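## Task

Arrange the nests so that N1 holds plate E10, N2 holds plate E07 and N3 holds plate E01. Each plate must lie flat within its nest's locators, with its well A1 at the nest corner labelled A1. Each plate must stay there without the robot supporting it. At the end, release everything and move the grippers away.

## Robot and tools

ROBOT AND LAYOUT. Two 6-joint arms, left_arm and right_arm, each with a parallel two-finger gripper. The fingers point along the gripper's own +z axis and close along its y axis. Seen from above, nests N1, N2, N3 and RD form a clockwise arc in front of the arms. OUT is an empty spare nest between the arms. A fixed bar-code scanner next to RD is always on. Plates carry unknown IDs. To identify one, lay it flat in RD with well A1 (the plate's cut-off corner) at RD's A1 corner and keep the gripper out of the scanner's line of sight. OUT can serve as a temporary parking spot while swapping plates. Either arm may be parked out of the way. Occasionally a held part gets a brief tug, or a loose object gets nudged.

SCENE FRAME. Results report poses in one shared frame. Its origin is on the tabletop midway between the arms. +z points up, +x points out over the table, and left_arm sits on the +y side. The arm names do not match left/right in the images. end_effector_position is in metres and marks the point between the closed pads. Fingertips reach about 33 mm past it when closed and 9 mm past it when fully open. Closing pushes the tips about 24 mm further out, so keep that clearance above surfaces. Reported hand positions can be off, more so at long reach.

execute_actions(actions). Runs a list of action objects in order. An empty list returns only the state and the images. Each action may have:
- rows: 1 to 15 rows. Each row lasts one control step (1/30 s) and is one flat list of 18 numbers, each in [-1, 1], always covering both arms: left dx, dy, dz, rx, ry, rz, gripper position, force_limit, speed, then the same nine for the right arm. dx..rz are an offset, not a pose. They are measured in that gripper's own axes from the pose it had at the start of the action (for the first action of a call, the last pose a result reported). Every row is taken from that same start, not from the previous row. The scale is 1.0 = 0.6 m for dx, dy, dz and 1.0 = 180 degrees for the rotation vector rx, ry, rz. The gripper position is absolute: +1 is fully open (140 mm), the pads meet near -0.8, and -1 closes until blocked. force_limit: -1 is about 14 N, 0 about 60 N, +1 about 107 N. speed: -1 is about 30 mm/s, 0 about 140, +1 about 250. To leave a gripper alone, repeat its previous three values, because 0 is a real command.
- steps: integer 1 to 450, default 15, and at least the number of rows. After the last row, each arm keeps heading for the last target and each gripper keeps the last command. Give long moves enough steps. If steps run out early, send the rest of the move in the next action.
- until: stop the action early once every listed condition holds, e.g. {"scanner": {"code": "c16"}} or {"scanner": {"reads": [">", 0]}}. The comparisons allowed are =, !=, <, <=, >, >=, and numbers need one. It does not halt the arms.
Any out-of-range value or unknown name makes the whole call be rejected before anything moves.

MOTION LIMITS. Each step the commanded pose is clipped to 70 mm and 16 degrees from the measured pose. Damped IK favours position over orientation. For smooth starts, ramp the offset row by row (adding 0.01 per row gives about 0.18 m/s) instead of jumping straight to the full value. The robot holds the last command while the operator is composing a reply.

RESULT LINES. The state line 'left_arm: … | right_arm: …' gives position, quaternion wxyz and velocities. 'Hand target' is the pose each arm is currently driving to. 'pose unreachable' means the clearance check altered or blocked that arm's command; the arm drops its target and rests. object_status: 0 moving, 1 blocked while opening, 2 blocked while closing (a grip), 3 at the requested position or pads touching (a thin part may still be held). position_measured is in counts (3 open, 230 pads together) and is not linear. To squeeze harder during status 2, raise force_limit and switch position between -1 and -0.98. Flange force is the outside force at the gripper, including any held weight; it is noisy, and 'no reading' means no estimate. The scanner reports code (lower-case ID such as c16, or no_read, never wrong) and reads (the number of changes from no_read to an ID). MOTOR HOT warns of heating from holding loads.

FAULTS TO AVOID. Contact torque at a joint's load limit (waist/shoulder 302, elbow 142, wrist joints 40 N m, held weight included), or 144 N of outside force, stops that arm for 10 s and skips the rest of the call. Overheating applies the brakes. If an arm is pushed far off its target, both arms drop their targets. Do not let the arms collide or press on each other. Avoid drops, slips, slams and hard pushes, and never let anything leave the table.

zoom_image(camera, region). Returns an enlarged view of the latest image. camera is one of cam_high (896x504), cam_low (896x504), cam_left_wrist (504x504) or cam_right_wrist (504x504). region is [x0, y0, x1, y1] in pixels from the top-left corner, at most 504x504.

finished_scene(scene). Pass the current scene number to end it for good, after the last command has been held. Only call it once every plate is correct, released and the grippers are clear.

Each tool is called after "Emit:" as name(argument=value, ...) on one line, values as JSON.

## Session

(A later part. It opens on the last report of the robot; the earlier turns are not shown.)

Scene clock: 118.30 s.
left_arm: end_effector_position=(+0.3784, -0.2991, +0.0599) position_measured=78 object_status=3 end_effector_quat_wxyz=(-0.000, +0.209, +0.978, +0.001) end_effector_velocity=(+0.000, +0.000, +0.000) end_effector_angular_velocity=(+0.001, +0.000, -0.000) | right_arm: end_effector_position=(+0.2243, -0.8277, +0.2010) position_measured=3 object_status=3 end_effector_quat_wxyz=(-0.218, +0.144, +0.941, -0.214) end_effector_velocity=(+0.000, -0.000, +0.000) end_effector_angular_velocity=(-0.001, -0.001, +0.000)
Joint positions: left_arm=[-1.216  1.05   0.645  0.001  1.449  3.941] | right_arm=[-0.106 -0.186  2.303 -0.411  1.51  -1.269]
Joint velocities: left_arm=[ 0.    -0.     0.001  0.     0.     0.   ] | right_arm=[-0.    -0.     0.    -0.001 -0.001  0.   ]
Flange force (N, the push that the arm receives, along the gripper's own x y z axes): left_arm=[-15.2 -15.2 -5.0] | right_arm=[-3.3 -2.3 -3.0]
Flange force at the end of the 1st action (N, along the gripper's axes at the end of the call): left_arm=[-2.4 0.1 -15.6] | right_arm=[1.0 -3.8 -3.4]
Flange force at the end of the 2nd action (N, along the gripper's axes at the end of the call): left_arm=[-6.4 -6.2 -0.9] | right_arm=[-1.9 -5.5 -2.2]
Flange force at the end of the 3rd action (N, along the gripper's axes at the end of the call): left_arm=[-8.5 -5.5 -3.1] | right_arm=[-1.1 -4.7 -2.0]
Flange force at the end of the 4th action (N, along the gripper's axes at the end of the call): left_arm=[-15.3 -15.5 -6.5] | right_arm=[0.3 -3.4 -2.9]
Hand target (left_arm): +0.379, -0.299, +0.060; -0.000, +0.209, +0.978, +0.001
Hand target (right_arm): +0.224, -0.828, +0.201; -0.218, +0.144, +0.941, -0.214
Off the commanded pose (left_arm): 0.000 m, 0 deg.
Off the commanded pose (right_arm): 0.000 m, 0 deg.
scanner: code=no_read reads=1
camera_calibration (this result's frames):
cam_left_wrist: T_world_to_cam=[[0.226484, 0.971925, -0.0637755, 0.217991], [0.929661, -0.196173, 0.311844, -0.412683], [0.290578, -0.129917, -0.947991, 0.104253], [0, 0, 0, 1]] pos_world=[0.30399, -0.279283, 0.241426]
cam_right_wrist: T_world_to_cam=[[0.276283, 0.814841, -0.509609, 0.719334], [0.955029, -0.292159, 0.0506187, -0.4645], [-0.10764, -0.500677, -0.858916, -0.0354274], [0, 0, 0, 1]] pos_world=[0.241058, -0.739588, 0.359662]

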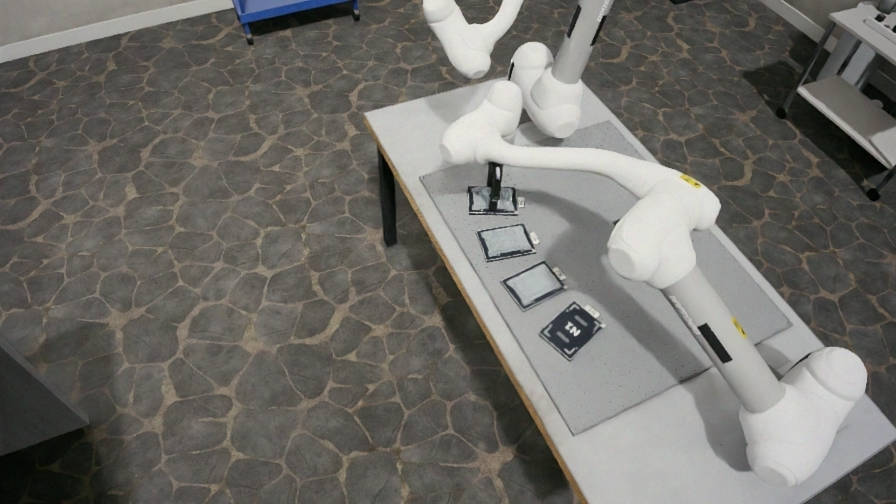

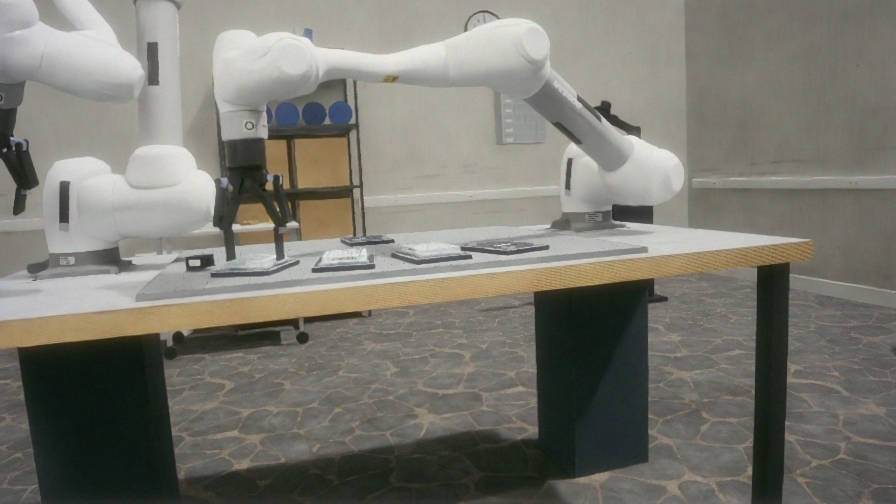

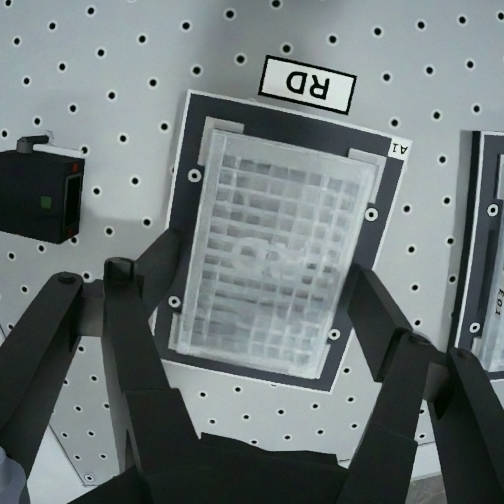

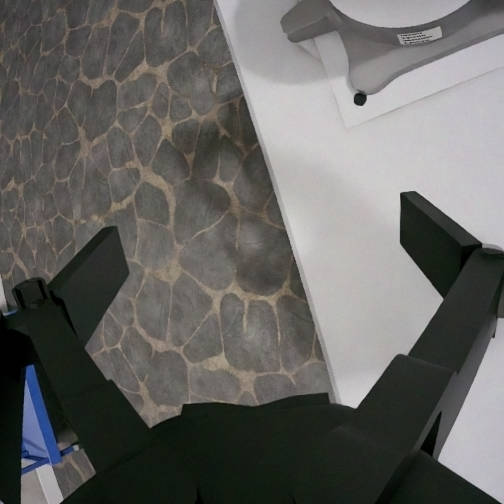

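Emit:
execute_actions(actions=[{"rows":[[0,0,0,0,0,0,-1,0,-0.6,0,0,0,0,0,0,1,0,0]],"steps":18},{"rows":[[0,0,-0.005,0,0,0,-1,0,-0.6,0,0,0,0,0,0,1,0,0],[0,0,-0.012,0,0,0,-1,0,-0.6,0,0,0,0,0,0,1,0,0],[0,0,-0.02,0,0,0,-1,0,-0.6,0,0,0,0,0,0,1,0,0],[0,0,-0.03,0,0,0,-1,0,-0.6,0,0,0,0,0,0,1,0,0],[0,0,-0.04,0,0,0,-1,0,-0.6,0,0,0,0,0,0,1,0,0],[0,0,-0.052,0,0,0,-1,0,-0.6,0,0,0,0,0,0,1,0,0],[0,0,-0.064,0,0,0,-1,0,-0.6,0,0,0,0,0,0,1,0,0],[0,0,-0.075,0,0,0,-1,0,-0.6,0,0,0,0,0,0,1,0,0]],"steps":20},{"rows":[[0.004,0.01,0,0,0,-0.003,-1,0,-0.6,0,0,0,0,0,0,1,0,0],[0.01,0.025,0,0,0,-0.007,-1,0,-0.6,0,0,0,0,0,0,1,0,0],[0.018,0.045,0,0,0,-0.013,-1,0,-0.6,0,0,0,0,0,0,1,0,0],[0.028,0.07,0,0,0,-0.02,-1,0,-0.6,0,0,0,0,0,0,1,0,0],[0.04,0.1,0,0,0,-0.029,-1,0,-0.6,0,0,0,0,0,0,1,0,0],[0.052,0.13,0,0,0,-0.038,-1,0,-0.6,0,0,0,0,0,0,1,0,0],[0.064,0.16,0,0,0,-0.046,-1,0,-0.6,0,0,0,0,0,0,1,0,0],[0.076,0.19,0,0,0,-0.055,-1,0,-0.6,0,0,0,0,0,0,1,0,0],[0.088,0.22,0,0,0,-0.064,-1,0,-0.6,0,0,0,0,0,0,1,0,0],[0.1,0.25,0,0,0,-0.072,-1,0,-0.6,0,0,0,0,0,0,1,0,0],[0.112,0.28,0,0,0,-0.081,-1,0,-0.6,0,0,0,0,0,0,1,0,0],[0.124,0.31,0,0,0,-0.09,-1,0,-0.6,0,0,0,0,0,0,1,0,0],[0.136,0.34,0,0,0,-0.098,-1,0,-0.6,0,0,0,0,0,0,1,0,0],[0.148,0.37,0,0,0,-0.107,-1,0,-0.6,0,0,0,0,0,0,1,0,0],[0.3292,0.8254,0,0,0,-0.2387,-1,0,-0.6,0,0,0,0,0,0,1,0,0]],"steps":58},{"rows":[[0,0,0.01,0,0,0,-1,0,-0.6,0,0,0,0,0,0,1,0,0],[0,0,0.02,0,0,0,-1,0,-0.6,0,0,0,0,0,0,1,0,0],[0,0,0.03,0,0,0,-1,0,-0.6,0,0,0,0,0,0,1,0,0],[0,0,0.04,0,0,0,-1,0,-0.6,0,0,0,0,0,0,1,0,0],[0,0,0.053,0,0,0,-1,0,-0.6,0,0,0,0,0,0,1,0,0],[0,0,0.0655,0,0,0,-1,0,-0.6,0,0,0,0,0,0,1,0,0]],"steps":20}])

Emit:
zoom_image(camera="cam_left_wrist", region=[160, 70, 440, 250])

Scene clock: 133.87 s.
left_arm: end_effector_position=(+0.4007, +0.2333, +0.0669) position_measured=110 object_status=2 end_effector_quat_wxyz=(+0.001, -0.164, +0.987, +0.001) end_effector_velocity=(-0.000, +0.000, -0.001) end_effector_angular_velocity=(+0.001, +0.001, -0.000) | right_arm: end_effector_position=(+0.2243, -0.8277, +0.2010) position_measured=3 object_status=3 end_effector_quat_wxyz=(-0.218, +0.144, +0.941, -0.214) end_effector_velocity=(-0.000, +0.000, -0.000) end_effector_angular_velocity=(+0.000, +0.001, -0.002)
Joint positions: left_arm=[-0.875  0.343  1.874  0.002  0.925  3.53 ] | right_arm=[-0.106 -0.186  2.303 -0.411  1.51  -1.269]
Joint velocities: left_arm=[-0.     0.001  0.001 -0.    -0.001  0.   ] | right_arm=[-0.001  0.     0.     0.001  0.001  0.   ]
Flange force (N, the push that the arm receives, along the gripper's own x y z axes): left_arm=[-1.1 -6.4 -2.7] | right_arm=[-1.1 -6.2 -1.3]
Flange force at the end of the 1st action (N, along the gripper's axes at the end of the call): left_arm=[-3.6 -15.6 -39.6] | right_arm=[-2.0 -4.0 -2.5]
Flange force at the end of the 2nd action (N, along the gripper's axes at the end of the call): left_arm=no reading | right_arm=[-0.1 -4.2 -3.1]
Flange force at the end of the 3rd action (N, along the gripper's axes at the end of the call): left_arm=[4.0 -8.0 -2.8] | right_arm=[2.1 -5.3 -2.0]
Hand target (left_arm): +0.401, +0.233, +0.067; +0.001, -0.164, +0.987, +0.001
Hand target (right_arm): +0.224, -0.828, +0.201; -0.218, +0.144, +0.941, -0.214
Off the commanded pose (left_arm): 0.000 m, 0 deg.
Off the commanded pose (right_arm): 0.000 m, 0 deg.
scanner: code=no_read reads=1
camera_calibration (this result's frames):
cam_left_wrist: T_world_to_cam=[[-0.496931, 0.865378, -0.064657, 0.0107837], [0.813177, 0.490377, 0.313486, -0.444793], [0.302991, 0.103203, -0.947389, 0.114155], [0, 0, 0, 1]] pos_world=[0.332466, 0.197003, 0.248282]
cam_right_wrist: T_world_to_cam=[[0.276284, 0.814841, -0.509609, 0.719333], [0.955029, -0.292159, 0.0506186, -0.4645], [-0.107641, -0.500676, -0.858916, -0.0354273], [0, 0, 0, 1]] pos_world=[0.241058, -0.739588, 0.359662]

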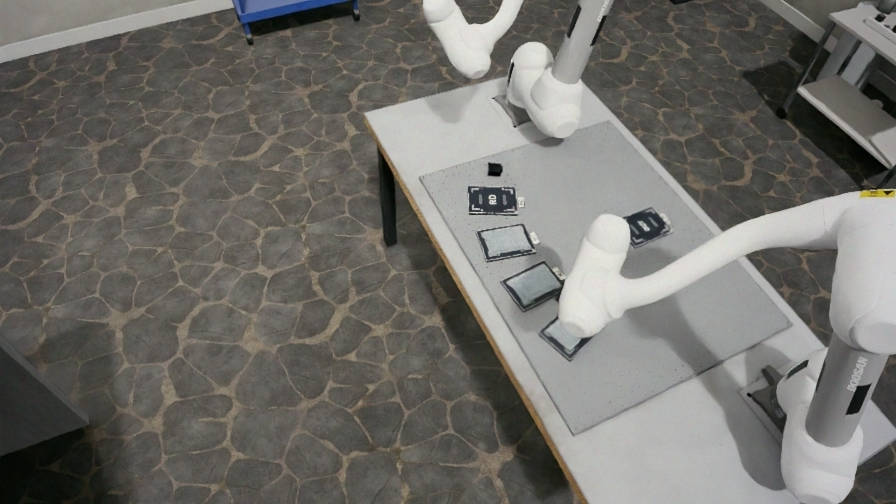

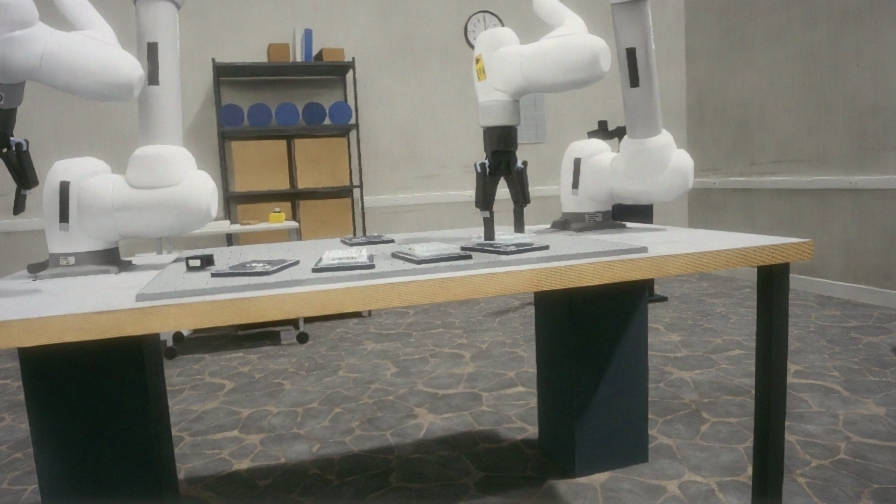

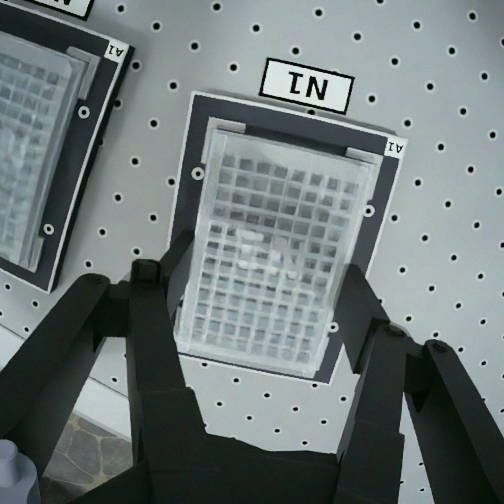

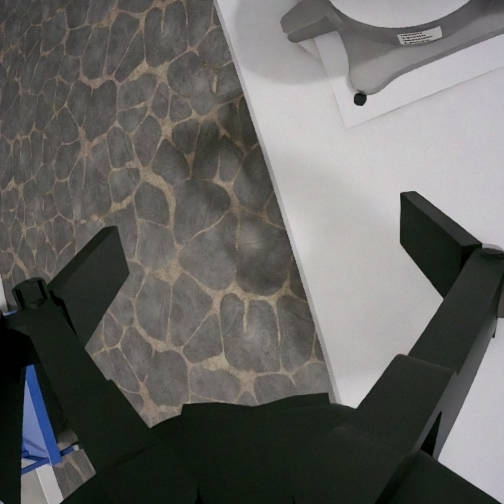

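Region (160, 70, 440, 250) of cam_left_wrist's 504x504 image, scaled by 1.800, with more detail than that image has; it fills the top 324 rows of this view, and the rest is white.

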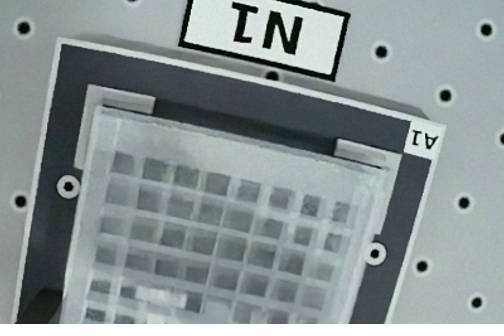

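Emit:
execute_actions(actions=[{"rows":[[0.0003,0.0004,0.004,0,0,0,-1,0,-0.6,0,0,0,0,0,0,1,0,0]],"steps":10},{"rows":[[0,0,0.004,0,0,0,-1,0,-0.6,0,0,0,0,0,0,1,0,0]],"steps":9},{"rows":[[0,0,0.0045,0,0,0,-1,0,-0.6,0,0,0,0,0,0,1,0,0]],"steps":10},{"rows":[[0,0,0,0,0,0,0.4,0,-0.3,0,0,0,0,0,0,1,0,0]],"steps":12},{"rows":[[0,0,-0.25,0,0,0,0.4,0,-0.3,0,0,0,0,0,0,1,0,0]],"steps":28}])

Emit:
zoom_image(camera="cam_low", region=[300, 215, 570, 285])

Scene clock: 140.97 s.
left_arm: end_effector_position=(+0.4002, +0.2333, +0.2096) position_measured=78 object_status=3 end_effector_quat_wxyz=(+0.001, -0.163, +0.987, +0.001) end_effector_velocity=(-0.000, +0.000, -0.000) end_effector_angular_velocity=(+0.000, +0.000, +0.000) | right_arm: end_effector_position=(+0.2243, -0.8277, +0.2010) position_measured=3 object_status=3 end_effector_quat_wxyz=(-0.218, +0.144, +0.941, -0.214) end_effector_velocity=(+0.000, +0.000, -0.000) end_effector_angular_velocity=(+0.001, -0.000, -0.002)
Joint positions: left_arm=[-0.876  0.225  1.74   0.002  1.177  3.53 ] | right_arm=[-0.106 -0.186  2.303 -0.411  1.51  -1.269]
Joint velocities: left_arm=[ 0. -0.  0. -0.  0. -0.] | right_arm=[-0.001  0.    -0.     0.001 -0.    -0.   ]
Flange force (N, the push that the arm receives, along the gripper's own x y z axes): left_arm=[-5.2 -6.2 -1.7] | right_arm=[-0.5 -4.2 -3.4]
Flange force at the end of the 1st action (N, along the gripper's axes at the end of the call): left_arm=[-1.3 -3.1 -4.0] | right_arm=[-1.2 -5.5 -2.3]
Flange force at the end of the 2nd action (N, along the gripper's axes at the end of the call): left_arm=[-0.2 -4.6 -3.2] | right_arm=[-0.2 -6.5 -1.8]
Flange force at the end of the 3rd action (N, along the gripper's axes at the end of the call): left_arm=[-4.7 -3.9 -2.9] | right_arm=[-1.4 -3.2 -2.5]
Flange force at the end of the 4th action (N, along the gripper's axes at the end of the call): left_arm=[-2.8 -5.6 -2.4] | right_arm=[0.8 -5.7 -2.9]
Hand target (left_arm): +0.400, +0.233, +0.210; +0.001, -0.163, +0.987, +0.001
Hand target (right_arm): +0.224, -0.828, +0.201; -0.218, +0.144, +0.941, -0.214
Off the commanded pose (left_arm): 0.000 m, 0 deg.
Off the commanded pose (right_arm): 0.000 m, 0 deg.
scanner: code=no_read reads=1
camera_calibration (this result's frames):
cam_left_wrist: T_world_to_cam=[[-0.496805, 0.865449, -0.0646741, 0.0196819], [0.813258, 0.490268, 0.313445, -0.489078], [0.302978, 0.103124, -0.947401, 0.249485], [0, 0, 0, 1]] pos_world=[0.331936, 0.197018, 0.390935]
cam_right_wrist: T_world_to_cam=[[0.276284, 0.814841, -0.509609, 0.719333], [0.955029, -0.292159, 0.050619, -0.4645], [-0.107641, -0.500677, -0.858916, -0.0354275], [0, 0, 0, 1]] pos_world=[0.241058, -0.739588, 0.359662]

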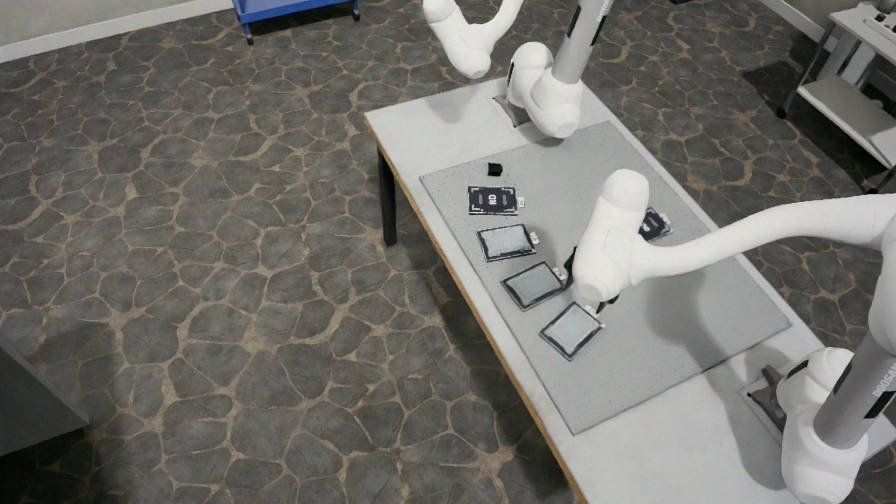

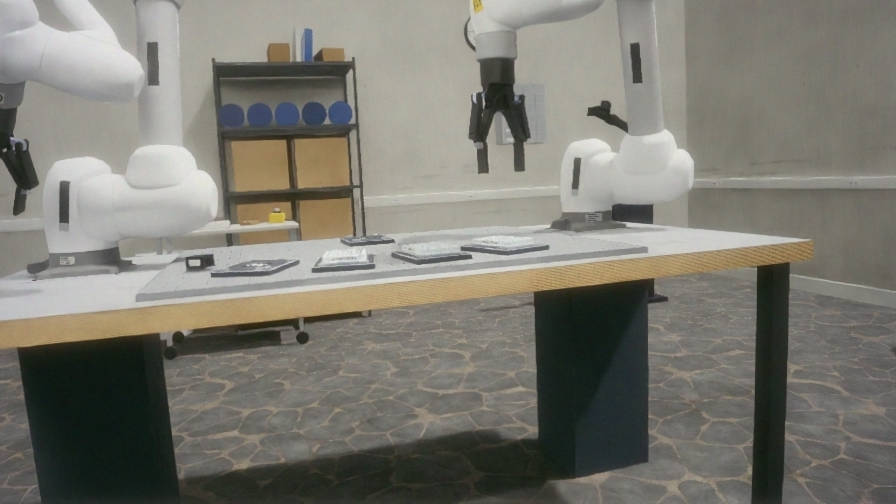

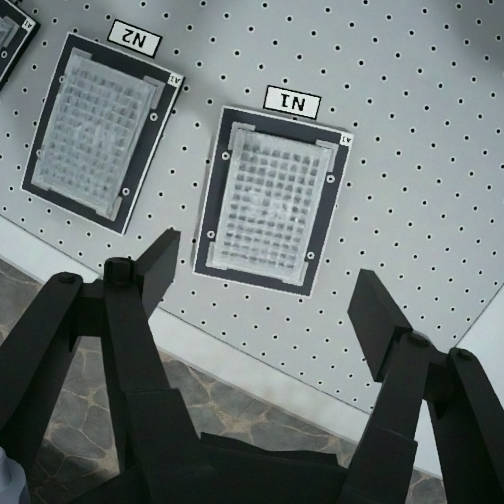

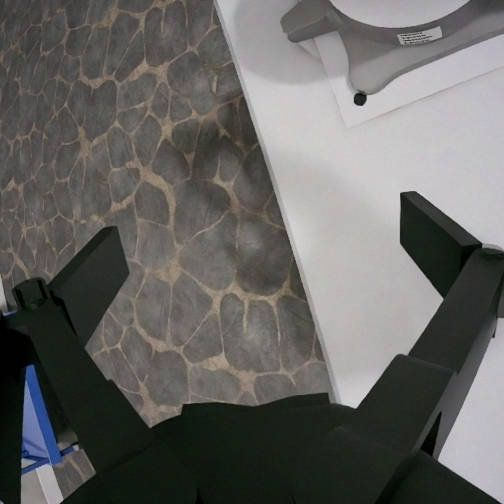

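Region (300, 215, 570, 285) of cam_low's 896x504 image, scaled by 1.867, with more detail than that image has; it fills the top 131 rows of this view, and the rest is white.

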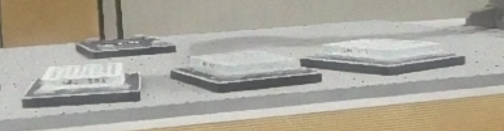

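Emit:
finished_scene(scene=2)

The scene is finished: the task was done.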